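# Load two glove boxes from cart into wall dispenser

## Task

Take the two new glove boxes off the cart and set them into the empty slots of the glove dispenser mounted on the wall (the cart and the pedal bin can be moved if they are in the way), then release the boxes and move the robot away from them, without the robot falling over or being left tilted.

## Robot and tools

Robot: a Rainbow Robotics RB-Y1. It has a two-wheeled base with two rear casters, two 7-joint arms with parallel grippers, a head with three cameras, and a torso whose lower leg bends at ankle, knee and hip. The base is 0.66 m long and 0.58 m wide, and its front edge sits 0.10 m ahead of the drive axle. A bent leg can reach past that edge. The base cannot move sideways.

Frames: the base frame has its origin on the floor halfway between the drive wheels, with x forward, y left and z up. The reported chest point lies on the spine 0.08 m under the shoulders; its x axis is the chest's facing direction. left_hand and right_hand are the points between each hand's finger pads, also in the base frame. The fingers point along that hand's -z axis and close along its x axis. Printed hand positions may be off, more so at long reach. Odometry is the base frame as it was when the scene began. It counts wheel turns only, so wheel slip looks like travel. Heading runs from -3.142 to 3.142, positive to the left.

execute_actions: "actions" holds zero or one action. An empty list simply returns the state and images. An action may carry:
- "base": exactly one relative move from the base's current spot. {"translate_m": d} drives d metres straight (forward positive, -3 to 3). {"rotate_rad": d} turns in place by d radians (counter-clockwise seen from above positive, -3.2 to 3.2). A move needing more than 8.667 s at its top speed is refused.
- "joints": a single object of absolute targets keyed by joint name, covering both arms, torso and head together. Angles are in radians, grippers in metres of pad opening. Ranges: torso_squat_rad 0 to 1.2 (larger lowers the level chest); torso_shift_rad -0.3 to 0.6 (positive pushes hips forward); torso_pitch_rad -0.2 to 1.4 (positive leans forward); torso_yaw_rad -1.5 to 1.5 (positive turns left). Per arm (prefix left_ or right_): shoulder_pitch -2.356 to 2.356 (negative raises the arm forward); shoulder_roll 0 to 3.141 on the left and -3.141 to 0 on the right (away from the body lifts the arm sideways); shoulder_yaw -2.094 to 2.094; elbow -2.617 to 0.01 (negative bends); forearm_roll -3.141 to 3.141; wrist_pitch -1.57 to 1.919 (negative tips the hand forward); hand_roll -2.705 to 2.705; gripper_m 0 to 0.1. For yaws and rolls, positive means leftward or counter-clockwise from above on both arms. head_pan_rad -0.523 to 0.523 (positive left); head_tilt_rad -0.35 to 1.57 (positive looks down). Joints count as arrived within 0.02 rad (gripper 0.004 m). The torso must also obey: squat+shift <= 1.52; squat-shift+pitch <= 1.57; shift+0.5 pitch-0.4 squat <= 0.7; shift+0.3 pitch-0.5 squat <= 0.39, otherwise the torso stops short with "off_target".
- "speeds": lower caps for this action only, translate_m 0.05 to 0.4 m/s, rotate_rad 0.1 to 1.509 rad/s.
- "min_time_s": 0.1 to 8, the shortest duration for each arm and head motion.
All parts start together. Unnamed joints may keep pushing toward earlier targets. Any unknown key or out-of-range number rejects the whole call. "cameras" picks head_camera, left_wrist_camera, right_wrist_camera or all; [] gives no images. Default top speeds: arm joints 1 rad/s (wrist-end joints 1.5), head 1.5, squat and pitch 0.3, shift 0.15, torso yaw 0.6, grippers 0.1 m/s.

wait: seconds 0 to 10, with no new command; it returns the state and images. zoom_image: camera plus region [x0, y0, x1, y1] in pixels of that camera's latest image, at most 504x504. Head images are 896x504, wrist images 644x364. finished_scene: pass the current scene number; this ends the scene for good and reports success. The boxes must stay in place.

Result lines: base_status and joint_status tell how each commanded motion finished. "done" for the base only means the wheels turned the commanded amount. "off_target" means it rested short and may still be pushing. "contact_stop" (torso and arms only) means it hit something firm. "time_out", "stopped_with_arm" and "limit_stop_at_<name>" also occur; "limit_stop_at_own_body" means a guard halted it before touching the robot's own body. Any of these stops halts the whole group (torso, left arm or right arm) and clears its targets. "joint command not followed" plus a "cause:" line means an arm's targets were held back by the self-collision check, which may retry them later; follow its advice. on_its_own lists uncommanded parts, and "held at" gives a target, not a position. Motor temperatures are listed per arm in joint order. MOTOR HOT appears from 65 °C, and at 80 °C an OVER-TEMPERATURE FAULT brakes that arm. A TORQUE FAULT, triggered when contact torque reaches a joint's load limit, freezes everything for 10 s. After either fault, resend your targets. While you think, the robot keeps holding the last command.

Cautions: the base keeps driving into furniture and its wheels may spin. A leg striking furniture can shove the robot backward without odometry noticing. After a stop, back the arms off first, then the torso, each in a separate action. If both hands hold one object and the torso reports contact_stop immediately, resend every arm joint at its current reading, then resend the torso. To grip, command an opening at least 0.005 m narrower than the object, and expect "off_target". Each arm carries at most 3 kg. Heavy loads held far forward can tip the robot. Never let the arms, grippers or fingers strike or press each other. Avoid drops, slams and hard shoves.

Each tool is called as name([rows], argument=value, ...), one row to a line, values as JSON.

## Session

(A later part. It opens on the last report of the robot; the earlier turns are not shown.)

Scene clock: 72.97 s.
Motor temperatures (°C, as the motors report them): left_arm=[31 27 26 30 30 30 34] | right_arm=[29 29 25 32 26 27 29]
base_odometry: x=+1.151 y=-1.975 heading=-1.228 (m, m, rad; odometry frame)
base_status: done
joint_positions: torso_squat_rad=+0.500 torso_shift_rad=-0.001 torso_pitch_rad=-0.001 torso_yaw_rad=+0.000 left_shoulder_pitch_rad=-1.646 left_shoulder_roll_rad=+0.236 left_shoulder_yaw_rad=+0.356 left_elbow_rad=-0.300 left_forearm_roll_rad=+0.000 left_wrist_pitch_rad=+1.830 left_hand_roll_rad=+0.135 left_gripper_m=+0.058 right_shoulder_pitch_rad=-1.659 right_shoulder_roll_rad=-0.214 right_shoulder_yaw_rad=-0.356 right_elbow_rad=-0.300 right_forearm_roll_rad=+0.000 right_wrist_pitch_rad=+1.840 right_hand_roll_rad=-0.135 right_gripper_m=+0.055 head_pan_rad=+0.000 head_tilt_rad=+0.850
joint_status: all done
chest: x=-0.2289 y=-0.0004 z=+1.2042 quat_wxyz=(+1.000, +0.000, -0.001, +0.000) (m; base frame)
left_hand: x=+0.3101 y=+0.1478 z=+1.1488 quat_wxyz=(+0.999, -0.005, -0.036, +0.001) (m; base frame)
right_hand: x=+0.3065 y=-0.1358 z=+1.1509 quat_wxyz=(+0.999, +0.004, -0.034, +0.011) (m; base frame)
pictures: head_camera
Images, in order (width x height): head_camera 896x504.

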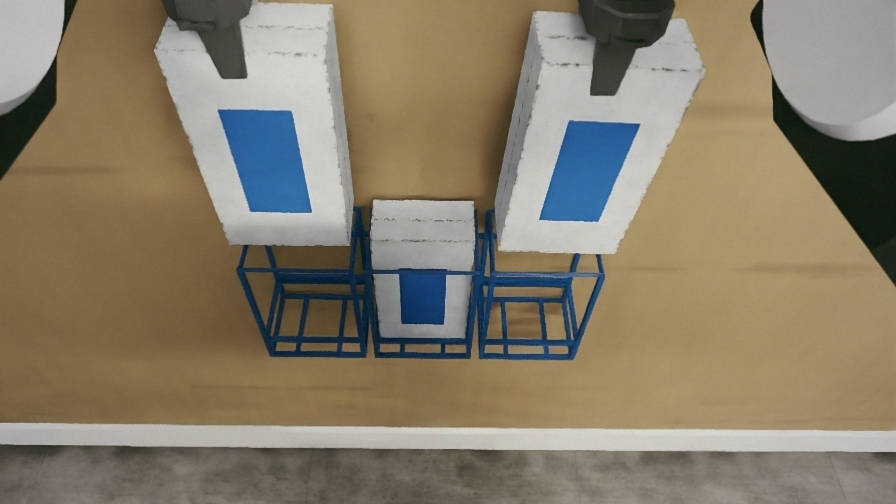

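execute_actions([
  {"base":{"translate_m":0.02},"joints":{"torso_squat_rad":0.59,"right_wrist_pitch_rad":1.82},"speeds":{"translate_m":0.05}},
], cameras=["head_camera"])

zoom_image(camera="head_camera", region=[180,160,430,330])

zoom_image(camera="head_camera", region=[420,160,670,330])

Scene clock: 77.47 s.
Motor temperatures (°C, as the motors report them): left_arm=[31 27 26 30 30 30 34] | right_arm=[29 29 25 32 26 27 29]
base_odometry: x=+1.158 y=-1.994 heading=-1.228 (m, m, rad; odometry frame)
base_status: done
joint_positions: torso_squat_rad=+0.590 torso_shift_rad=-0.001 torso_pitch_rad=-0.001 torso_yaw_rad=+0.000 left_shoulder_pitch_rad=-1.646 left_shoulder_roll_rad=+0.236 left_shoulder_yaw_rad=+0.356 left_elbow_rad=-0.300 left_forearm_roll_rad=+0.000 left_wrist_pitch_rad=+1.830 left_hand_roll_rad=+0.135 left_gripper_m=+0.058 right_shoulder_pitch_rad=-1.659 right_shoulder_roll_rad=-0.214 right_shoulder_yaw_rad=-0.356 right_elbow_rad=-0.300 right_forearm_roll_rad=+0.000 right_wrist_pitch_rad=+1.820 right_hand_roll_rad=-0.135 right_gripper_m=+0.055 head_pan_rad=+0.000 head_tilt_rad=+0.850
joint_status: all done
chest: x=-0.2289 y=-0.0004 z=+1.1716 quat_wxyz=(+1.000, +0.000, -0.001, +0.000) (m; base frame)
left_hand: x=+0.3101 y=+0.1478 z=+1.1161 quat_wxyz=(+0.999, -0.005, -0.036, +0.001) (m; base frame)
right_hand: x=+0.3111 y=-0.1351 z=+1.1186 quat_wxyz=(+0.999, +0.005, -0.044, +0.011) (m; base frame)
pictures: head_camera
Images, in order (width x height): head_camera 896x504.

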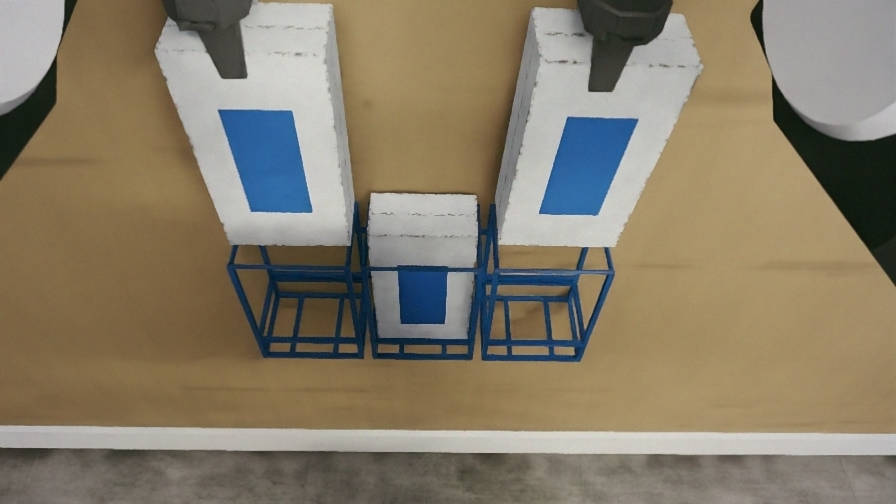

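Region (180, 160, 430, 330) of head_camera's 896x504 image, scaled by 2.016, with more detail than that image has; it fills the top 343 rows of this view, and the rest is white.

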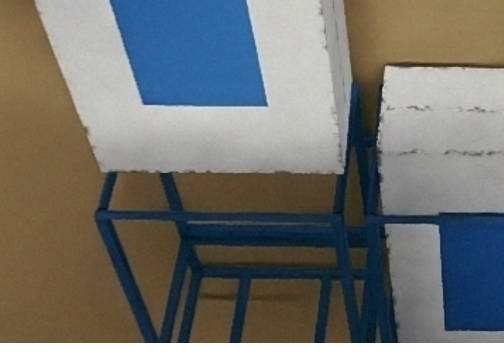

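Region (420, 160, 670, 330) of head_camera's 896x504 image, scaled by 2.016, with more detail than that image has; it fills the top 343 rows of this view, and the rest is white.

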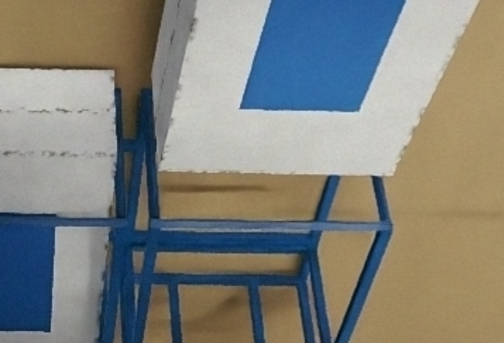

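execute_actions([
  {"base":{"translate_m":0.008},"joints":{"torso_squat_rad":0.66,"left_shoulder_roll_rad":0.246,"right_shoulder_roll_rad":-0.218},"speeds":{"translate_m":0.05}},
], cameras=["head_camera"])

zoom_image(camera="head_camera", region=[180,140,430,310])

zoom_image(camera="head_camera", region=[420,140,670,310])

Scene clock: 80.90 s.
Motor temperatures (°C, as the motors report them): left_arm=[31 27 26 30 30 30 34] | right_arm=[29 29 25 32 26 27 29]
base_odometry: x=+1.161 y=-2.002 heading=-1.227 (m, m, rad; odometry frame)
base_status: done
joint_positions: torso_squat_rad=+0.660 torso_shift_rad=-0.001 torso_pitch_rad=-0.001 torso_yaw_rad=+0.000 left_shoulder_pitch_rad=-1.647 left_shoulder_roll_rad=+0.246 left_shoulder_yaw_rad=+0.356 left_elbow_rad=-0.300 left_forearm_roll_rad=+0.000 left_wrist_pitch_rad=+1.830 left_hand_roll_rad=+0.135 left_gripper_m=+0.058 right_shoulder_pitch_rad=-1.659 right_shoulder_roll_rad=-0.218 right_shoulder_yaw_rad=-0.356 right_elbow_rad=-0.300 right_forearm_roll_rad=+0.000 right_wrist_pitch_rad=+1.820 right_hand_roll_rad=-0.135 right_gripper_m=+0.055 head_pan_rad=+0.000 head_tilt_rad=+0.850
joint_status: all done
chest: x=-0.2289 y=-0.0004 z=+1.1429 quat_wxyz=(+1.000, +0.000, -0.001, +0.000) (m; base frame)
left_hand: x=+0.3112 y=+0.1527 z=+1.0894 quat_wxyz=(+0.999, -0.005, -0.038, +0.006) (m; base frame)
right_hand: x=+0.3116 y=-0.1370 z=+1.0908 quat_wxyz=(+0.999, +0.005, -0.044, +0.009) (m; base frame)
pictures: head_camera
Images, in order (width x height): head_camera 896x504.

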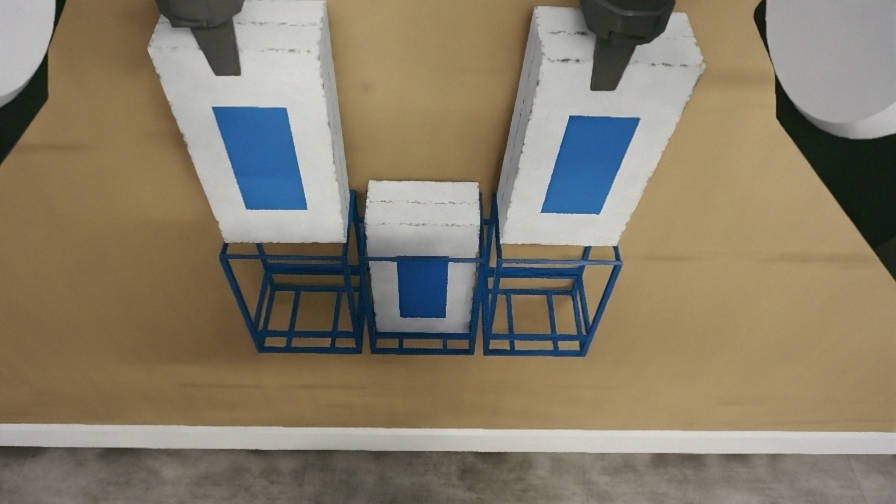

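Region (180, 140, 430, 310) of head_camera's 896x504 image, scaled by 2.016, with more detail than that image has; it fills the top 343 rows of this view, and the rest is white.

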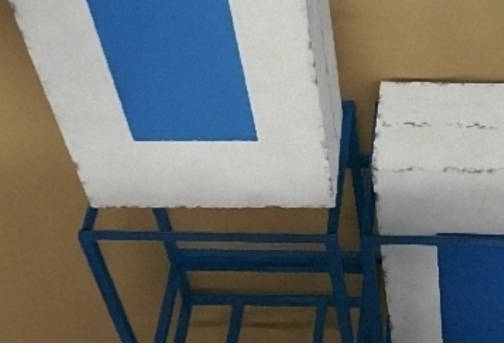

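Region (420, 140, 670, 310) of head_camera's 896x504 image, scaled by 2.016, with more detail than that image has; it fills the top 343 rows of this view, and the rest is white.

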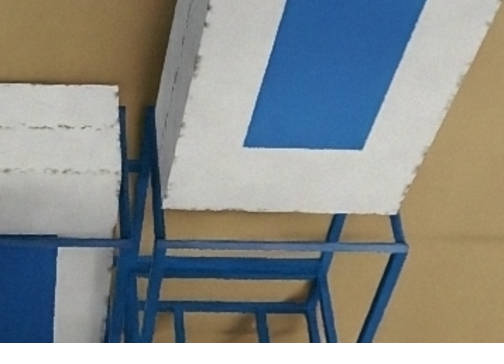

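execute_actions([
  {"joints":{"torso_squat_rad":0.74,"left_shoulder_roll_rad":0.25}},
])

Scene clock: 91.37 s.
Motor temperatures (°C, as the motors report them): left_arm=[31 27 26 31 30 30 34] | right_arm=[29 29 25 32 26 27 29]
base_odometry: x=+1.161 y=-2.002 heading=-1.227 (m, m, rad; odometry frame)
base_status: not commanded
joint_positions: torso_squat_rad=+0.740 torso_shift_rad=-0.001 torso_pitch_rad=-0.002 torso_yaw_rad=+0.000 left_shoulder_pitch_rad=-1.647 left_shoulder_roll_rad=+0.250 left_shoulder_yaw_rad=+0.356 left_elbow_rad=-0.300 left_forearm_roll_rad=+0.000 left_wrist_pitch_rad=+1.830 left_hand_roll_rad=+0.135 left_gripper_m=+0.058 right_shoulder_pitch_rad=-1.660 right_shoulder_roll_rad=-0.218 right_shoulder_yaw_rad=-0.356 right_elbow_rad=-0.300 right_forearm_roll_rad=+0.000 right_wrist_pitch_rad=+1.820 right_hand_roll_rad=-0.135 right_gripper_m=+0.055 head_pan_rad=+0.000 head_tilt_rad=+0.850
joint_status: all done
chest: x=-0.2291 y=-0.0004 z=+1.1068 quat_wxyz=(+1.000, +0.000, -0.001, +0.000) (m; base frame)
left_hand: x=+0.3116 y=+0.1548 z=+1.0546 quat_wxyz=(+0.999, -0.005, -0.039, +0.008) (m; base frame)
right_hand: x=+0.3116 y=-0.1368 z=+1.0556 quat_wxyz=(+0.999, +0.005, -0.045, +0.010) (m; base frame)
pictures: head_camera, left_wrist_camera, right_wrist_camera
Images, in order (width x height): head_camera 896x504, left_wrist_camera 644x364, right_wrist_camera 644x364.

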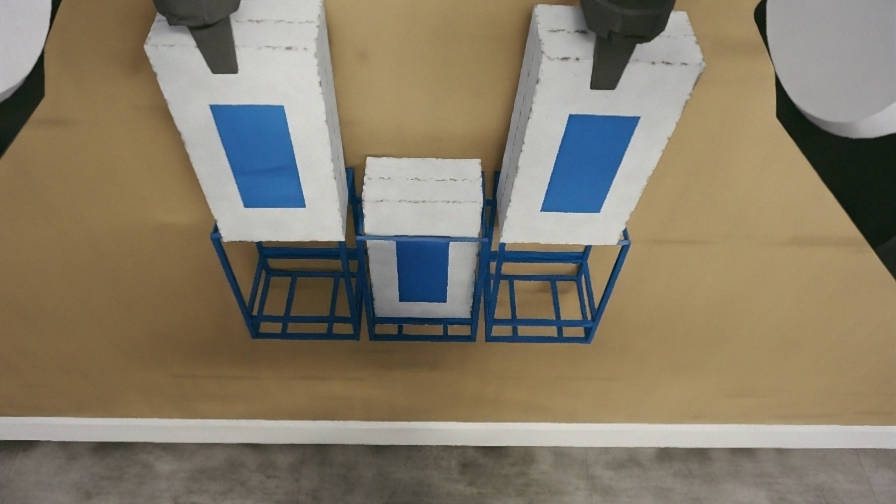

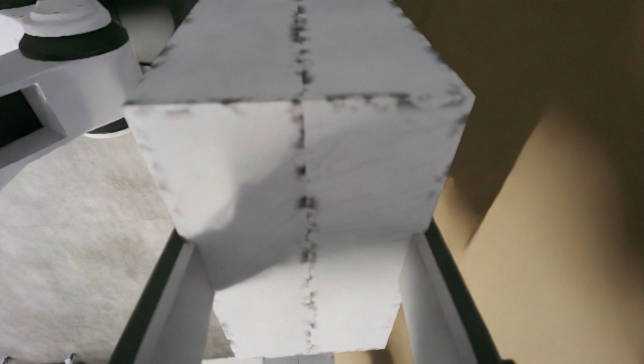

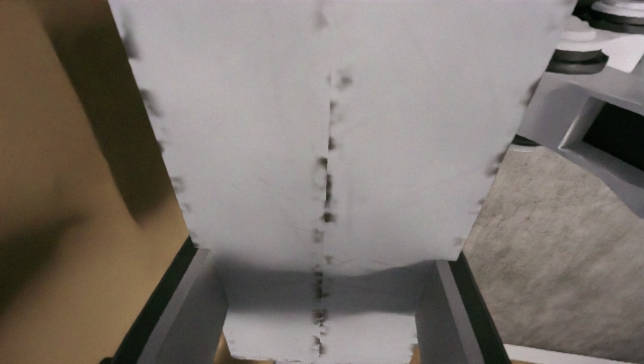

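Boxes cover the front bar; they need to go further forward.

execute_actions([
  {"joints":{"torso_squat_rad":0.72,"left_wrist_pitch_rad":1.81,"right_wrist_pitch_rad":1.8},"base":{"translate_m":0.005}},
], cameras=[])

execute_actions([
  {"joints":{"torso_squat_rad":0.775}},
], cameras=["head_camera"])

zoom_image(camera="head_camera", region=[180,130,670,300])

Scene clock: 95.20 s.
Motor temperatures (°C, as the motors report them): left_arm=[31 27 26 31 30 30 34] | right_arm=[29 29 25 32 26 27 29]
base_odometry: x=+1.163 y=-2.007 heading=-1.227 (m, m, rad; odometry frame)
base_status: done
joint_positions: torso_squat_rad=+0.720 torso_shift_rad=-0.001 torso_pitch_rad=-0.001 torso_yaw_rad=+0.000 left_shoulder_pitch_rad=-1.647 left_shoulder_roll_rad=+0.250 left_shoulder_yaw_rad=+0.356 left_elbow_rad=-0.300 left_forearm_roll_rad=+0.000 left_wrist_pitch_rad=+1.810 left_hand_roll_rad=+0.135 left_gripper_m=+0.058 right_shoulder_pitch_rad=-1.660 right_shoulder_roll_rad=-0.218 right_shoulder_yaw_rad=-0.356 right_elbow_rad=-0.300 right_forearm_roll_rad=+0.000 right_wrist_pitch_rad=+1.800 right_hand_roll_rad=-0.135 right_gripper_m=+0.055 head_pan_rad=+0.000 head_tilt_rad=+0.850
joint_status: all done
chest: x=-0.2288 y=-0.0004 z=+1.1162 quat_wxyz=(+1.000, +0.000, -0.001, +0.000) (m; base frame)
left_hand: x=+0.3163 y=+0.1543 z=+1.0640 quat_wxyz=(+0.999, -0.007, -0.049, +0.008) (m; base frame)
right_hand: x=+0.3162 y=-0.1362 z=+1.0646 quat_wxyz=(+0.998, +0.007, -0.054, +0.009) (m; base frame)
pictures: none
No camera images: the call's "cameras" was empty. Leave "cameras" out to get every camera's image.

Scene clock: 96.17 s.
Motor temperatures (°C, as the motors report them): left_arm=[31 27 26 31 30 30 34] | right_arm=[29 29 25 32 26 27 29]
base_odometry: x=+1.163 y=-2.007 heading=-1.227 (m, m, rad; odometry frame)
base_status: not commanded
joint_positions: torso_squat_rad=+0.775 torso_shift_rad=-0.001 torso_pitch_rad=-0.003 torso_yaw_rad=+0.000 left_shoulder_pitch_rad=-1.650 left_shoulder_roll_rad=+0.252 left_shoulder_yaw_rad=+0.356 left_elbow_rad=-0.302 left_forearm_roll_rad=-0.001 left_wrist_pitch_rad=+1.810 left_hand_roll_rad=+0.135 left_gripper_m=+0.059 right_shoulder_pitch_rad=-1.660 right_shoulder_roll_rad=-0.218 right_shoulder_yaw_rad=-0.356 right_elbow_rad=-0.300 right_forearm_roll_rad=+0.000 right_wrist_pitch_rad=+1.800 right_hand_roll_rad=-0.135 right_gripper_m=+0.055 head_pan_rad=+0.000 head_tilt_rad=+0.850
joint_status: all done
chest: x=-0.2295 y=-0.0004 z=+1.0900 quat_wxyz=(+1.000, +0.000, -0.001, +0.000) (m; base frame)
left_hand: x=+0.3167 y=+0.1551 z=+1.0413 quat_wxyz=(+0.999, -0.006, -0.053, +0.009) (m; base frame)
right_hand: x=+0.3156 y=-0.1363 z=+1.0392 quat_wxyz=(+0.998, +0.007, -0.055, +0.009) (m; base frame)
pictures: head_camera
Images, in order (width x height): head_camera 896x504.

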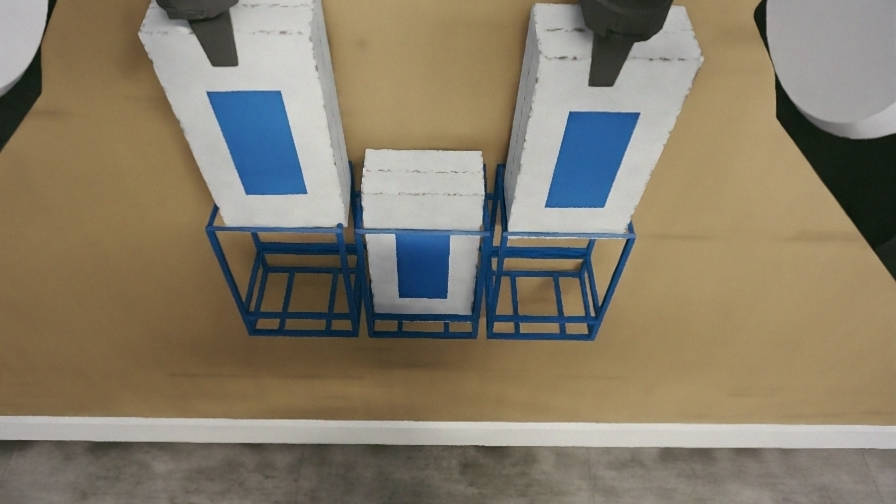

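Region (180, 130, 670, 300) of head_camera's 896x504 image, scaled by 1.029, with more detail than that image has; it fills the top 175 rows of this view, and the rest is white.

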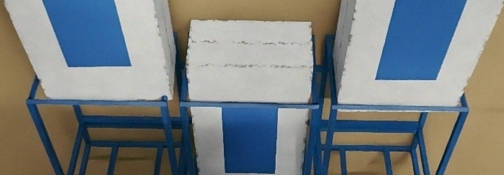

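Right entered; left is caught on its inner bar.

execute_actions([
  {"joints":{"left_shoulder_pitch_rad":-1.665}},
], cameras=[])

execute_actions([
  {"joints":{"left_shoulder_roll_rad":0.27,"left_wrist_pitch_rad":1.83}},
], cameras=[])

execute_actions([
  {"joints":{"torso_squat_rad":0.81}},
], cameras=["head_camera"])

Scene clock: 99.73 s.
Motor temperatures (°C, as the motors report them): left_arm=[31 27 26 30 30 30 34] | right_arm=[29 29 25 32 26 27 29]
base_odometry: x=+1.163 y=-2.007 heading=-1.227 (m, m, rad; odometry frame)
base_status: not commanded
joint_positions: torso_squat_rad=+0.775 torso_shift_rad=-0.001 torso_pitch_rad=-0.002 torso_yaw_rad=+0.000 left_shoulder_pitch_rad=-1.665 left_shoulder_roll_rad=+0.250 left_shoulder_yaw_rad=+0.356 left_elbow_rad=-0.300 left_forearm_roll_rad=+0.000 left_wrist_pitch_rad=+1.810 left_hand_roll_rad=+0.135 left_gripper_m=+0.059 right_shoulder_pitch_rad=-1.660 right_shoulder_roll_rad=-0.218 right_shoulder_yaw_rad=-0.356 right_elbow_rad=-0.300 right_forearm_roll_rad=+0.000 right_wrist_pitch_rad=+1.800 right_hand_roll_rad=-0.135 right_gripper_m=+0.055 head_pan_rad=+0.000 head_tilt_rad=+0.850
joint_status: all done
chest: x=-0.2290 y=-0.0004 z=+1.0900 quat_wxyz=(+1.000, +0.000, -0.001, +0.000) (m; base frame)
left_hand: x=+0.3181 y=+0.1510 z=+1.0478 quat_wxyz=(+0.998, -0.007, -0.058, +0.005) (m; base frame)
right_hand: x=+0.3160 y=-0.1363 z=+1.0386 quat_wxyz=(+0.998, +0.007, -0.055, +0.009) (m; base frame)
pictures: none
No camera images: the call's "cameras" was empty. Leave "cameras" out to get every camera's image.

Scene clock: 100.70 s.
Motor temperatures (°C, as the motors report them): left_arm=[31 27 26 30 30 30 34] | right_arm=[29 29 25 32 26 27 29]
base_odometry: x=+1.163 y=-2.007 heading=-1.227 (m, m, rad; odometry frame)
base_status: not commanded
joint_positions: torso_squat_rad=+0.775 torso_shift_rad=-0.001 torso_pitch_rad=-0.001 torso_yaw_rad=+0.000 left_shoulder_pitch_rad=-1.665 left_shoulder_roll_rad=+0.270 left_shoulder_yaw_rad=+0.356 left_elbow_rad=-0.300 left_forearm_roll_rad=+0.000 left_wrist_pitch_rad=+1.830 left_hand_roll_rad=+0.135 left_gripper_m=+0.059 right_shoulder_pitch_rad=-1.659 right_shoulder_roll_rad=-0.218 right_shoulder_yaw_rad=-0.356 right_elbow_rad=-0.300 right_forearm_roll_rad=+0.000 right_wrist_pitch_rad=+1.800 right_hand_roll_rad=-0.135 right_gripper_m=+0.055 head_pan_rad=+0.000 head_tilt_rad=+0.850
joint_status: all done
chest: x=-0.2289 y=-0.0004 z=+1.0900 quat_wxyz=(+1.000, +0.000, -0.001, +0.000) (m; base frame)
left_hand: x=+0.3155 y=+0.1614 z=+1.0506 quat_wxyz=(+0.999, -0.006, -0.051, +0.014) (m; base frame)
right_hand: x=+0.3161 y=-0.1362 z=+1.0385 quat_wxyz=(+0.998, +0.007, -0.054, +0.009) (m; base frame)
pictures: none
No camera images: the call's "cameras" was empty. Leave "cameras" out to get every camera's image.

Scene clock: 101.47 s.
Motor temperatures (°C, as the motors report them): left_arm=[31 27 26 31 30 30 34] | right_arm=[29 29 25 32 26 27 29]
base_odometry: x=+1.163 y=-2.007 heading=-1.227 (m, m, rad; odometry frame)
base_status: not commanded
joint_positions: torso_squat_rad=+0.810 torso_shift_rad=-0.001 torso_pitch_rad=-0.001 torso_yaw_rad=+0.000 left_shoulder_pitch_rad=-1.665 left_shoulder_roll_rad=+0.270 left_shoulder_yaw_rad=+0.356 left_elbow_rad=-0.300 left_forearm_roll_rad=+0.000 left_wrist_pitch_rad=+1.830 left_hand_roll_rad=+0.135 left_gripper_m=+0.059 right_shoulder_pitch_rad=-1.659 right_shoulder_roll_rad=-0.218 right_shoulder_yaw_rad=-0.356 right_elbow_rad=-0.300 right_forearm_roll_rad=+0.000 right_wrist_pitch_rad=+1.800 right_hand_roll_rad=-0.135 right_gripper_m=+0.055 head_pan_rad=+0.000 head_tilt_rad=+0.850
joint_status: all done
chest: x=-0.2288 y=-0.0003 z=+1.0726 quat_wxyz=(+1.000, +0.000, -0.001, +0.000) (m; base frame)
left_hand: x=+0.3156 y=+0.1614 z=+1.0330 quat_wxyz=(+0.999, -0.006, -0.051, +0.014) (m; base frame)
right_hand: x=+0.3162 y=-0.1362 z=+1.0209 quat_wxyz=(+0.998, +0.007, -0.054, +0.009) (m; base frame)
pictures: head_camera
Images, in order (width x height): head_camera 896x504.

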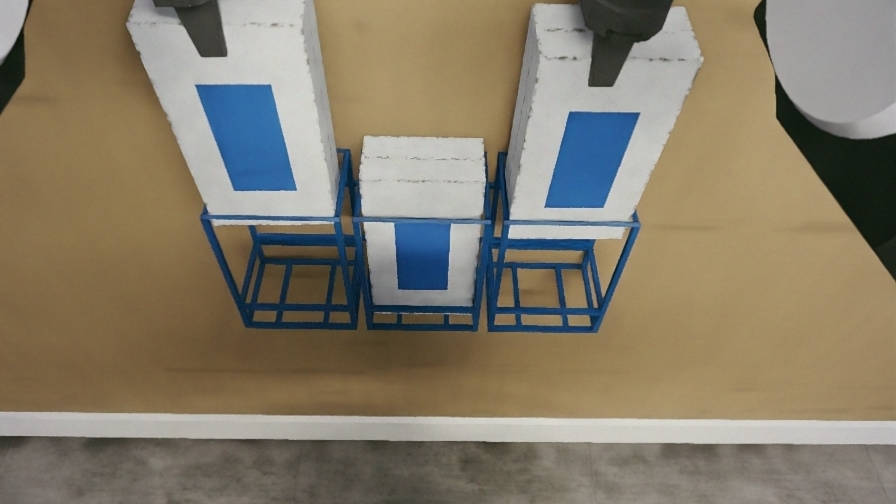

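execute_actions([
  {"joints":{"torso_squat_rad":0.93,"left_shoulder_roll_rad":0.255,"left_shoulder_pitch_rad":-1.647,"right_wrist_pitch_rad":1.82},"base":{"translate_m":0.01},"min_time_s":1},
], cameras=["head_camera"])

execute_actions([
  {"joints":{"torso_squat_rad":1.04,"head_tilt_rad":0.7,"left_shoulder_roll_rad":0.245,"left_wrist_pitch_rad":1.85,"right_wrist_pitch_rad":1.84},"base":{"translate_m":0.006},"min_time_s":1},
], cameras=["head_camera"])

Scene clock: 105.20 s.
Motor temperatures (°C, as the motors report them): left_arm=[31 27 26 31 30 30 34] | right_arm=[30 29 25 32 26 27 29]
base_odometry: x=+1.166 y=-2.016 heading=-1.227 (m, m, rad; odometry frame)
base_status: done
joint_positions: torso_squat_rad=+0.930 torso_shift_rad=-0.001 torso_pitch_rad=-0.001 torso_yaw_rad=+0.000 left_shoulder_pitch_rad=-1.647 left_shoulder_roll_rad=+0.255 left_shoulder_yaw_rad=+0.356 left_elbow_rad=-0.300 left_forearm_roll_rad=+0.000 left_wrist_pitch_rad=+1.830 left_hand_roll_rad=+0.135 left_gripper_m=+0.059 right_shoulder_pitch_rad=-1.659 right_shoulder_roll_rad=-0.218 right_shoulder_yaw_rad=-0.356 right_elbow_rad=-0.300 right_forearm_roll_rad=+0.000 right_wrist_pitch_rad=+1.820 right_hand_roll_rad=-0.135 right_gripper_m=+0.055 head_pan_rad=+0.000 head_tilt_rad=+0.850
joint_status: all done
chest: x=-0.2287 y=-0.0003 z=+1.0084 quat_wxyz=(+1.000, +0.000, -0.001, +0.000) (m; base frame)
left_hand: x=+0.3124 y=+0.1574 z=+0.9570 quat_wxyz=(+0.999, -0.005, -0.040, +0.010) (m; base frame)
right_hand: x=+0.3117 y=-0.1369 z=+0.9563 quat_wxyz=(+0.999, +0.005, -0.044, +0.009) (m; base frame)
pictures: head_camera
Images, in order (width x height): head_camera 896x504.

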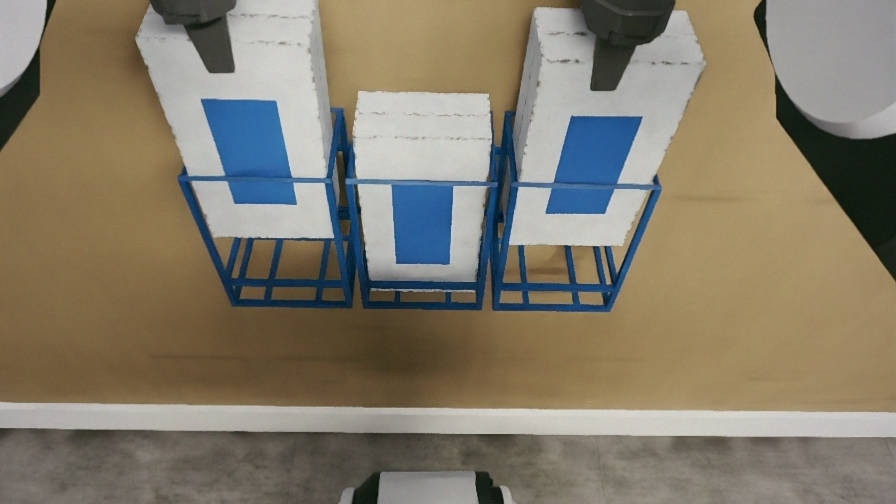

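Scene clock: 106.50 s.
Motor temperatures (°C, as the motors report them): left_arm=[31 27 26 31 30 30 34] | right_arm=[30 29 25 32 26 27 29]
base_odometry: x=+1.168 y=-2.022 heading=-1.227 (m, m, rad; odometry frame)
base_status: done
joint_positions: torso_squat_rad=+1.040 torso_shift_rad=-0.001 torso_pitch_rad=-0.001 torso_yaw_rad=+0.000 left_shoulder_pitch_rad=-1.647 left_shoulder_roll_rad=+0.246 left_shoulder_yaw_rad=+0.356 left_elbow_rad=-0.301 left_forearm_roll_rad=+0.000 left_wrist_pitch_rad=+1.849 left_hand_roll_rad=+0.135 left_gripper_m=+0.059 right_shoulder_pitch_rad=-1.660 right_shoulder_roll_rad=-0.218 right_shoulder_yaw_rad=-0.356 right_elbow_rad=-0.300 right_forearm_roll_rad=+0.000 right_wrist_pitch_rad=+1.839 right_hand_roll_rad=-0.135 right_gripper_m=+0.055 head_pan_rad=+0.000 head_tilt_rad=+0.700
joint_status: all done
chest: x=-0.2286 y=-0.0003 z=+0.9443 quat_wxyz=(+1.000, +0.000, -0.001, +0.000) (m; base frame)
left_hand: x=+0.3074 y=+0.1536 z=+0.8909 quat_wxyz=(+1.000, -0.004, -0.029, +0.006) (m; base frame)
right_hand: x=+0.3076 y=-0.1376 z=+0.8920 quat_wxyz=(+0.999, +0.004, -0.035, +0.009) (m; base frame)
pictures: head_camera
Images, in order (width x height): head_camera 896x504.

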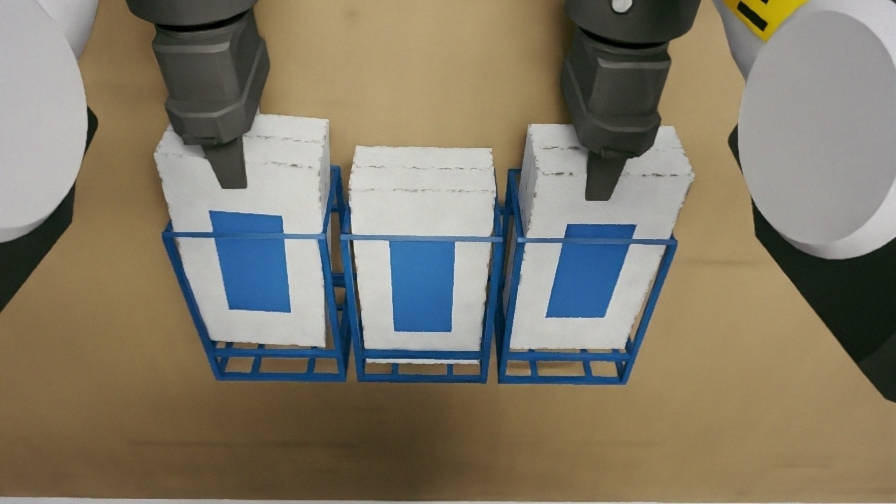

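execute_actions([
  {"joints":{"torso_squat_rad":1.07,"left_shoulder_roll_rad":0.25,"left_wrist_pitch_rad":1.84,"right_wrist_pitch_rad":1.83}},
], cameras=[])

execute_actions([
  {"joints":{"left_gripper_m":0.072,"right_gripper_m":0.07}},
], cameras=["head_camera"])

execute_actions([
  {"joints":{"torso_squat_rad":0.9}},
], cameras=["head_camera"])

Scene clock: 110.23 s.
Motor temperatures (°C, as the motors report them): left_arm=[31 27 26 30 30 30 34] | right_arm=[30 29 25 32 26 27 29]
base_odometry: x=+1.168 y=-2.022 heading=-1.227 (m, m, rad; odometry frame)
base_status: not commanded
joint_positions: torso_squat_rad=+1.070 torso_shift_rad=-0.001 torso_pitch_rad=-0.002 torso_yaw_rad=+0.000 left_shoulder_pitch_rad=-1.651 left_shoulder_roll_rad=+0.251 left_shoulder_yaw_rad=+0.356 left_elbow_rad=-0.302 left_forearm_roll_rad=+0.000 left_wrist_pitch_rad=+1.840 left_hand_roll_rad=+0.135 left_gripper_m=+0.059 right_shoulder_pitch_rad=-1.660 right_shoulder_roll_rad=-0.218 right_shoulder_yaw_rad=-0.356 right_elbow_rad=-0.300 right_forearm_roll_rad=+0.000 right_wrist_pitch_rad=+1.830 right_hand_roll_rad=-0.135 right_gripper_m=+0.055 head_pan_rad=+0.000 head_tilt_rad=+0.700
joint_status: all done
chest: x=-0.2291 y=-0.0003 z=+0.9260 quat_wxyz=(+1.000, +0.000, -0.001, +0.000) (m; base frame)
left_hand: x=+0.3102 y=+0.1549 z=+0.8765 quat_wxyz=(+0.999, -0.005, -0.038, +0.008) (m; base frame)
right_hand: x=+0.3093 y=-0.1373 z=+0.8744 quat_wxyz=(+0.999, +0.005, -0.040, +0.009) (m; base frame)
pictures: none
No camera images: the call's "cameras" was empty. Leave "cameras" out to get every camera's image.

Scene clock: 111.00 s.
Motor temperatures (°C, as the motors report them): left_arm=[31 27 26 30 30 30 34] | right_arm=[30 29 25 32 26 27 29]
base_odometry: x=+1.168 y=-2.022 heading=-1.227 (m, m, rad; odometry frame)
base_status: not commanded
joint_positions: torso_squat_rad=+1.070 torso_shift_rad=-0.001 torso_pitch_rad=-0.002 torso_yaw_rad=+0.000 left_shoulder_pitch_rad=-1.648 left_shoulder_roll_rad=+0.250 left_shoulder_yaw_rad=+0.356 left_elbow_rad=-0.300 left_forearm_roll_rad=+0.000 left_wrist_pitch_rad=+1.840 left_hand_roll_rad=+0.135 left_gripper_m=+0.072 right_shoulder_pitch_rad=-1.660 right_shoulder_roll_rad=-0.218 right_shoulder_yaw_rad=-0.356 right_elbow_rad=-0.300 right_forearm_roll_rad=+0.000 right_wrist_pitch_rad=+1.830 right_hand_roll_rad=-0.135 right_gripper_m=+0.070 head_pan_rad=+0.000 head_tilt_rad=+0.700
joint_status: all done
chest: x=-0.2288 y=-0.0003 z=+0.9260 quat_wxyz=(+1.000, +0.000, -0.001, +0.000) (m; base frame)
left_hand: x=+0.3097 y=+0.1552 z=+0.8741 quat_wxyz=(+0.999, -0.005, -0.035, +0.008) (m; base frame)
right_hand: x=+0.3095 y=-0.1373 z=+0.8742 quat_wxyz=(+0.999, +0.005, -0.040, +0.009) (m; base frame)
pictures: head_camera
Images, in order (width x height): head_camera 896x504.

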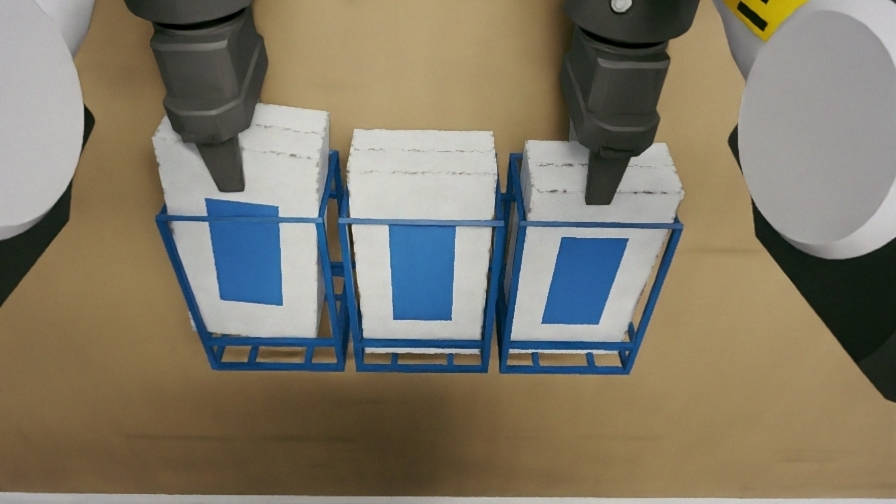

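Scene clock: 112.37 s.
Motor temperatures (°C, as the motors report them): left_arm=[31 27 26 30 30 30 34] | right_arm=[30 29 25 32 26 27 29]
base_odometry: x=+1.168 y=-2.022 heading=-1.227 (m, m, rad; odometry frame)
base_status: not commanded
joint_positions: torso_squat_rad=+0.900 torso_shift_rad=-0.001 torso_pitch_rad=-0.001 torso_yaw_rad=+0.000 left_shoulder_pitch_rad=-1.647 left_shoulder_roll_rad=+0.250 left_shoulder_yaw_rad=+0.356 left_elbow_rad=-0.300 left_forearm_roll_rad=+0.000 left_wrist_pitch_rad=+1.840 left_hand_roll_rad=+0.135 left_gripper_m=+0.072 right_shoulder_pitch_rad=-1.660 right_shoulder_roll_rad=-0.218 right_shoulder_yaw_rad=-0.356 right_elbow_rad=-0.300 right_forearm_roll_rad=+0.000 right_wrist_pitch_rad=+1.830 right_hand_roll_rad=-0.135 right_gripper_m=+0.070 head_pan_rad=+0.000 head_tilt_rad=+0.700
joint_status: all done
chest: x=-0.2289 y=-0.0004 z=+1.0251 quat_wxyz=(+1.000, +0.000, -0.001, +0.000) (m; base frame)
left_hand: x=+0.3096 y=+0.1551 z=+0.9728 quat_wxyz=(+0.999, -0.005, -0.035, +0.008) (m; base frame)
right_hand: x=+0.3095 y=-0.1373 z=+0.9732 quat_wxyz=(+0.999, +0.005, -0.040, +0.009) (m; base frame)
pictures: head_camera
Images, in order (width x height): head_camera 896x504.

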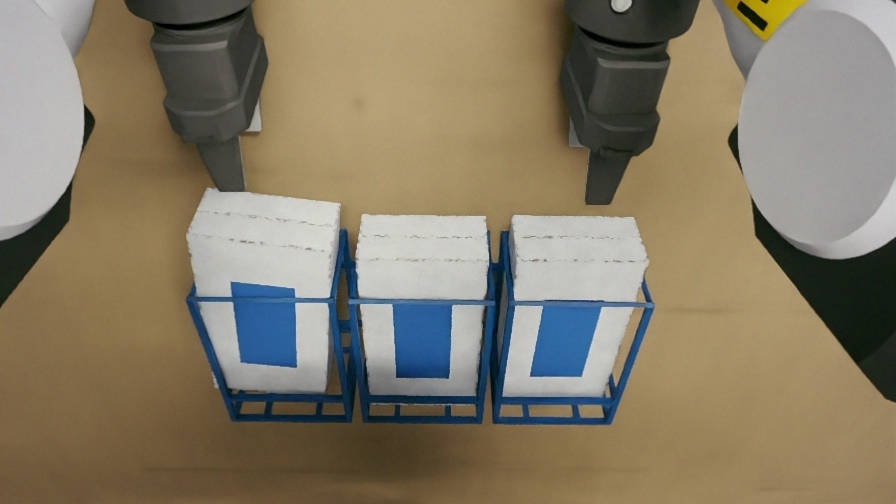

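execute_actions([
  {"joints":{"torso_squat_rad":1.055,"left_gripper_m":0.075,"left_shoulder_roll_rad":0.235}},
], cameras=[])

execute_actions([
  {"joints":{"left_gripper_m":0.045}},
], cameras=[])

execute_actions([
  {"joints":{"torso_squat_rad":1.03,"left_shoulder_roll_rad":0.3,"left_forearm_roll_rad":0.1,"left_hand_roll_rad":0.1},"min_time_s":1},
], cameras=["head_camera"])

Scene clock: 117.43 s.
Motor temperatures (°C, as the motors report them): left_arm=[31 27 26 30 30 30 34] | right_arm=[30 29 25 32 26 27 29]
base_odometry: x=+1.168 y=-2.022 heading=-1.227 (m, m, rad; odometry frame)
base_status: not commanded
joint_positions: torso_squat_rad=+1.055 torso_shift_rad=-0.001 torso_pitch_rad=-0.002 torso_yaw_rad=+0.000 left_shoulder_pitch_rad=-1.647 left_shoulder_roll_rad=+0.235 left_shoulder_yaw_rad=+0.356 left_elbow_rad=-0.300 left_forearm_roll_rad=+0.000 left_wrist_pitch_rad=+1.840 left_hand_roll_rad=+0.135 left_gripper_m=+0.075 right_shoulder_pitch_rad=-1.660 right_shoulder_roll_rad=-0.218 right_shoulder_yaw_rad=-0.356 right_elbow_rad=-0.300 right_forearm_roll_rad=+0.000 right_wrist_pitch_rad=+1.830 right_hand_roll_rad=-0.135 right_gripper_m=+0.070 head_pan_rad=+0.000 head_tilt_rad=+0.700
joint_status: all done
chest: x=-0.2288 y=-0.0002 z=+0.9352 quat_wxyz=(+1.000, +0.000, -0.001, +0.000) (m; base frame)
left_hand: x=+0.3080 y=+0.1478 z=+0.8801 quat_wxyz=(+0.999, -0.004, -0.032, +0.001) (m; base frame)
right_hand: x=+0.3095 y=-0.1372 z=+0.8835 quat_wxyz=(+0.999, +0.005, -0.040, +0.009) (m; base frame)
pictures: none
No camera images: the call's "cameras" was empty. Leave "cameras" out to get every camera's image.

Scene clock: 118.23 s.
Motor temperatures (°C, as the motors report them): left_arm=[31 27 26 30 30 30 34] | right_arm=[30 29 25 32 26 27 29]
base_odometry: x=+1.168 y=-2.022 heading=-1.227 (m, m, rad; odometry frame)
base_status: not commanded
joint_positions: torso_squat_rad=+1.055 torso_shift_rad=-0.001 torso_pitch_rad=-0.002 torso_yaw_rad=+0.000 left_shoulder_pitch_rad=-1.647 left_shoulder_roll_rad=+0.235 left_shoulder_yaw_rad=+0.356 left_elbow_rad=-0.300 left_forearm_roll_rad=+0.000 left_wrist_pitch_rad=+1.840 left_hand_roll_rad=+0.135 left_gripper_m=+0.059 right_shoulder_pitch_rad=-1.660 right_shoulder_roll_rad=-0.218 right_shoulder_yaw_rad=-0.356 right_elbow_rad=-0.300 right_forearm_roll_rad=+0.000 right_wrist_pitch_rad=+1.830 right_hand_roll_rad=-0.135 right_gripper_m=+0.070 head_pan_rad=+0.000 head_tilt_rad=+0.700
joint_status: left_gripper_m off_target (ended at +0.059, target +0.045)
chest: x=-0.2288 y=-0.0002 z=+0.9352 quat_wxyz=(+1.000, +0.000, -0.001, +0.000) (m; base frame)
left_hand: x=+0.3081 y=+0.1478 z=+0.8802 quat_wxyz=(+0.999, -0.004, -0.032, +0.001) (m; base frame)
right_hand: x=+0.3095 y=-0.1372 z=+0.8835 quat_wxyz=(+0.999, +0.005, -0.040, +0.009) (m; base frame)
pictures: none
No camera images: the call's "cameras" was empty. Leave "cameras" out to get every camera's image.

Scene clock: 119.53 s.
Motor temperatures (°C, as the motors report them): left_arm=[31 27 26 30 30 30 34] | right_arm=[30 29 25 32 26 27 29]
base_odometry: x=+1.168 y=-2.022 heading=-1.227 (m, m, rad; odometry frame)
base_status: not commanded
joint_positions: torso_squat_rad=+1.030 torso_shift_rad=-0.001 torso_pitch_rad=-0.001 torso_yaw_rad=+0.000 left_shoulder_pitch_rad=-1.647 left_shoulder_roll_rad=+0.300 left_shoulder_yaw_rad=+0.356 left_elbow_rad=-0.300 left_forearm_roll_rad=+0.100 left_wrist_pitch_rad=+1.840 left_hand_roll_rad=+0.100 left_gripper_m=+0.059 right_shoulder_pitch_rad=-1.660 right_shoulder_roll_rad=-0.218 right_shoulder_yaw_rad=-0.356 right_elbow_rad=-0.300 right_forearm_roll_rad=+0.000 right_wrist_pitch_rad=+1.830 right_hand_roll_rad=-0.135 right_gripper_m=+0.070 head_pan_rad=+0.000 head_tilt_rad=+0.700
joint_status: all done
chest: x=-0.2287 y=-0.0003 z=+0.9503 quat_wxyz=(+1.000, +0.000, -0.001, +0.000) (m; base frame)
left_hand: x=+0.3122 y=+0.1577 z=+0.9080 quat_wxyz=(+0.998, -0.052, -0.039, -0.002) (m; base frame)
right_hand: x=+0.3096 y=-0.1372 z=+0.8985 quat_wxyz=(+0.999, +0.005, -0.040, +0.009) (m; base frame)
pictures: head_camera
Images, in order (width x height): head_camera 896x504.

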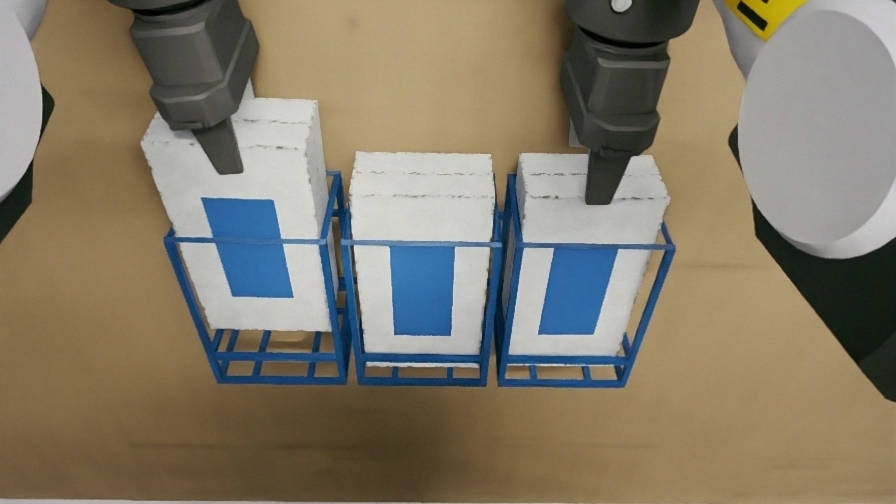

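execute_actions([
  {"joints":{"torso_squat_rad":1.1,"right_shoulder_pitch_rad":-1.72,"right_wrist_pitch_rad":1.89,"left_shoulder_roll_rad":0.296}},
], cameras=["head_camera"])

execute_actions([
  {"joints":{"left_gripper_m":0.073}},
], cameras=[])

execute_actions([
  {"joints":{"torso_squat_rad":0.94}},
], cameras=["head_camera"])

Scene clock: 122.93 s.
Motor temperatures (°C, as the motors report them): left_arm=[31 27 26 31 30 30 34] | right_arm=[30 29 25 32 26 27 29]
base_odometry: x=+1.168 y=-2.022 heading=-1.227 (m, m, rad; odometry frame)
base_status: not commanded
joint_positions: torso_squat_rad=+1.100 torso_shift_rad=-0.001 torso_pitch_rad=-0.001 torso_yaw_rad=+0.000 left_shoulder_pitch_rad=-1.647 left_shoulder_roll_rad=+0.296 left_shoulder_yaw_rad=+0.356 left_elbow_rad=-0.300 left_forearm_roll_rad=+0.100 left_wrist_pitch_rad=+1.840 left_hand_roll_rad=+0.100 left_gripper_m=+0.059 right_shoulder_pitch_rad=-1.720 right_shoulder_roll_rad=-0.218 right_shoulder_yaw_rad=-0.356 right_elbow_rad=-0.300 right_forearm_roll_rad=+0.000 right_wrist_pitch_rad=+1.890 right_hand_roll_rad=-0.135 right_gripper_m=+0.070 head_pan_rad=+0.000 head_tilt_rad=+0.700
joint_status: all done
chest: x=-0.2288 y=-0.0002 z=+0.9074 quat_wxyz=(+1.000, +0.000, -0.001, +0.000) (m; base frame)
left_hand: x=+0.3118 y=+0.1559 z=+0.8646 quat_wxyz=(+0.998, -0.052, -0.038, -0.003) (m; base frame)
right_hand: x=+0.3008 y=-0.1285 z=+0.8848 quat_wxyz=(+0.999, +0.000, -0.039, +0.020) (m; base frame)
pictures: head_camera
Images, in order (width x height): head_camera 896x504.

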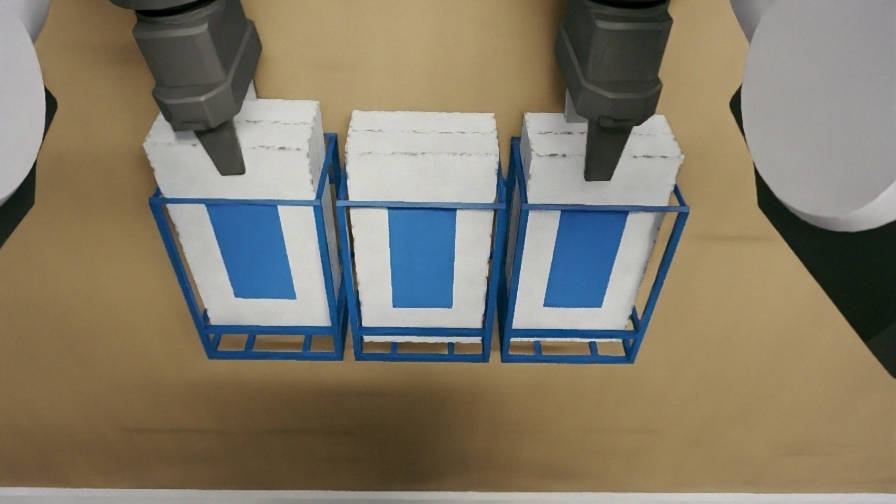

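Scene clock: 123.70 s.
Motor temperatures (°C, as the motors report them): left_arm=[31 27 26 31 30 30 34] | right_arm=[30 29 25 32 26 27 29]
base_odometry: x=+1.168 y=-2.022 heading=-1.227 (m, m, rad; odometry frame)
base_status: not commanded
joint_positions: torso_squat_rad=+1.100 torso_shift_rad=-0.001 torso_pitch_rad=-0.001 torso_yaw_rad=+0.000 left_shoulder_pitch_rad=-1.647 left_shoulder_roll_rad=+0.296 left_shoulder_yaw_rad=+0.356 left_elbow_rad=-0.300 left_forearm_roll_rad=+0.100 left_wrist_pitch_rad=+1.840 left_hand_roll_rad=+0.100 left_gripper_m=+0.073 right_shoulder_pitch_rad=-1.720 right_shoulder_roll_rad=-0.218 right_shoulder_yaw_rad=-0.356 right_elbow_rad=-0.300 right_forearm_roll_rad=+0.000 right_wrist_pitch_rad=+1.890 right_hand_roll_rad=-0.135 right_gripper_m=+0.070 head_pan_rad=+0.000 head_tilt_rad=+0.700
joint_status: all done
chest: x=-0.2288 y=-0.0002 z=+0.9074 quat_wxyz=(+1.000, +0.000, -0.001, +0.000) (m; base frame)
left_hand: x=+0.3118 y=+0.1559 z=+0.8646 quat_wxyz=(+0.998, -0.052, -0.038, -0.003) (m; base frame)
right_hand: x=+0.3008 y=-0.1285 z=+0.8848 quat_wxyz=(+0.999, +0.000, -0.039, +0.020) (m; base frame)
pictures: none
No camera images: the call's "cameras" was empty. Leave "cameras" out to get every camera's image.

Scene clock: 125.03 s.
Motor temperatures (°C, as the motors report them): left_arm=[31 27 26 31 30 30 34] | right_arm=[30 29 25 32 26 27 29]
base_odometry: x=+1.168 y=-2.022 heading=-1.227 (m, m, rad; odometry frame)
base_status: not commanded
joint_positions: torso_squat_rad=+0.940 torso_shift_rad=-0.001 torso_pitch_rad=-0.001 torso_yaw_rad=+0.000 left_shoulder_pitch_rad=-1.647 left_shoulder_roll_rad=+0.296 left_shoulder_yaw_rad=+0.356 left_elbow_rad=-0.300 left_forearm_roll_rad=+0.100 left_wrist_pitch_rad=+1.840 left_hand_roll_rad=+0.100 left_gripper_m=+0.073 right_shoulder_pitch_rad=-1.720 right_shoulder_roll_rad=-0.218 right_shoulder_yaw_rad=-0.356 right_elbow_rad=-0.300 right_forearm_roll_rad=+0.000 right_wrist_pitch_rad=+1.890 right_hand_roll_rad=-0.135 right_gripper_m=+0.070 head_pan_rad=+0.000 head_tilt_rad=+0.700
joint_status: all done
chest: x=-0.2288 y=-0.0003 z=+1.0028 quat_wxyz=(+1.000, +0.000, -0.001, +0.000) (m; base frame)
left_hand: x=+0.3118 y=+0.1558 z=+0.9600 quat_wxyz=(+0.998, -0.052, -0.038, -0.003) (m; base frame)
right_hand: x=+0.3007 y=-0.1285 z=+0.9801 quat_wxyz=(+0.999, +0.000, -0.039, +0.020) (m; base frame)
pictures: head_camera
Images, in order (width x height): head_camera 896x504.

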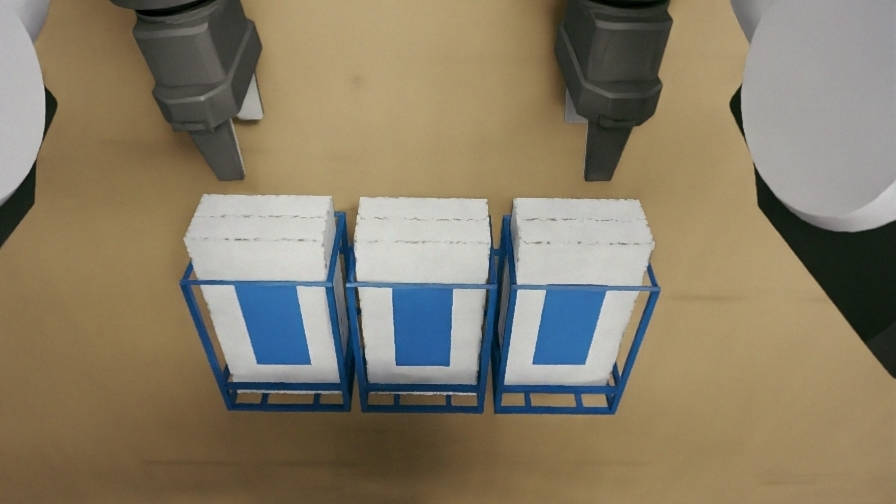

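execute_actions([
  {"joints":{"torso_squat_rad":0.5},"base":{"translate_m":-0.6}},
], cameras=[])

finished_scene(scene=2)

Scene clock: 129.30 s.
Motor temperatures (°C, as the motors report them): left_arm=[31 27 26 31 30 30 34] | right_arm=[29 29 25 32 26 27 29]
base_odometry: x=+0.965 y=-1.457 heading=-1.225 (m, m, rad; odometry frame)
base_status: done
joint_positions: torso_squat_rad=+0.500 torso_shift_rad=-0.001 torso_pitch_rad=-0.002 torso_yaw_rad=+0.000 left_shoulder_pitch_rad=-1.647 left_shoulder_roll_rad=+0.296 left_shoulder_yaw_rad=+0.356 left_elbow_rad=-0.300 left_forearm_roll_rad=+0.100 left_wrist_pitch_rad=+1.840 left_hand_roll_rad=+0.100 left_gripper_m=+0.073 right_shoulder_pitch_rad=-1.720 right_shoulder_roll_rad=-0.218 right_shoulder_yaw_rad=-0.356 right_elbow_rad=-0.300 right_forearm_roll_rad=+0.000 right_wrist_pitch_rad=+1.890 right_hand_roll_rad=-0.135 right_gripper_m=+0.070 head_pan_rad=+0.000 head_tilt_rad=+0.700
joint_status: all done
chest: x=-0.2291 y=-0.0004 z=+1.2042 quat_wxyz=(+1.000, +0.000, -0.001, +0.000) (m; base frame)
left_hand: x=+0.3115 y=+0.1557 z=+1.1616 quat_wxyz=(+0.998, -0.052, -0.038, -0.003) (m; base frame)
right_hand: x=+0.3004 y=-0.1287 z=+1.1816 quat_wxyz=(+0.999, +0.000, -0.039, +0.020) (m; base frame)
pictures: none
No camera images: the call's "cameras" was empty. Leave "cameras" out to get every camera's image.

The scene is finished: the task was done.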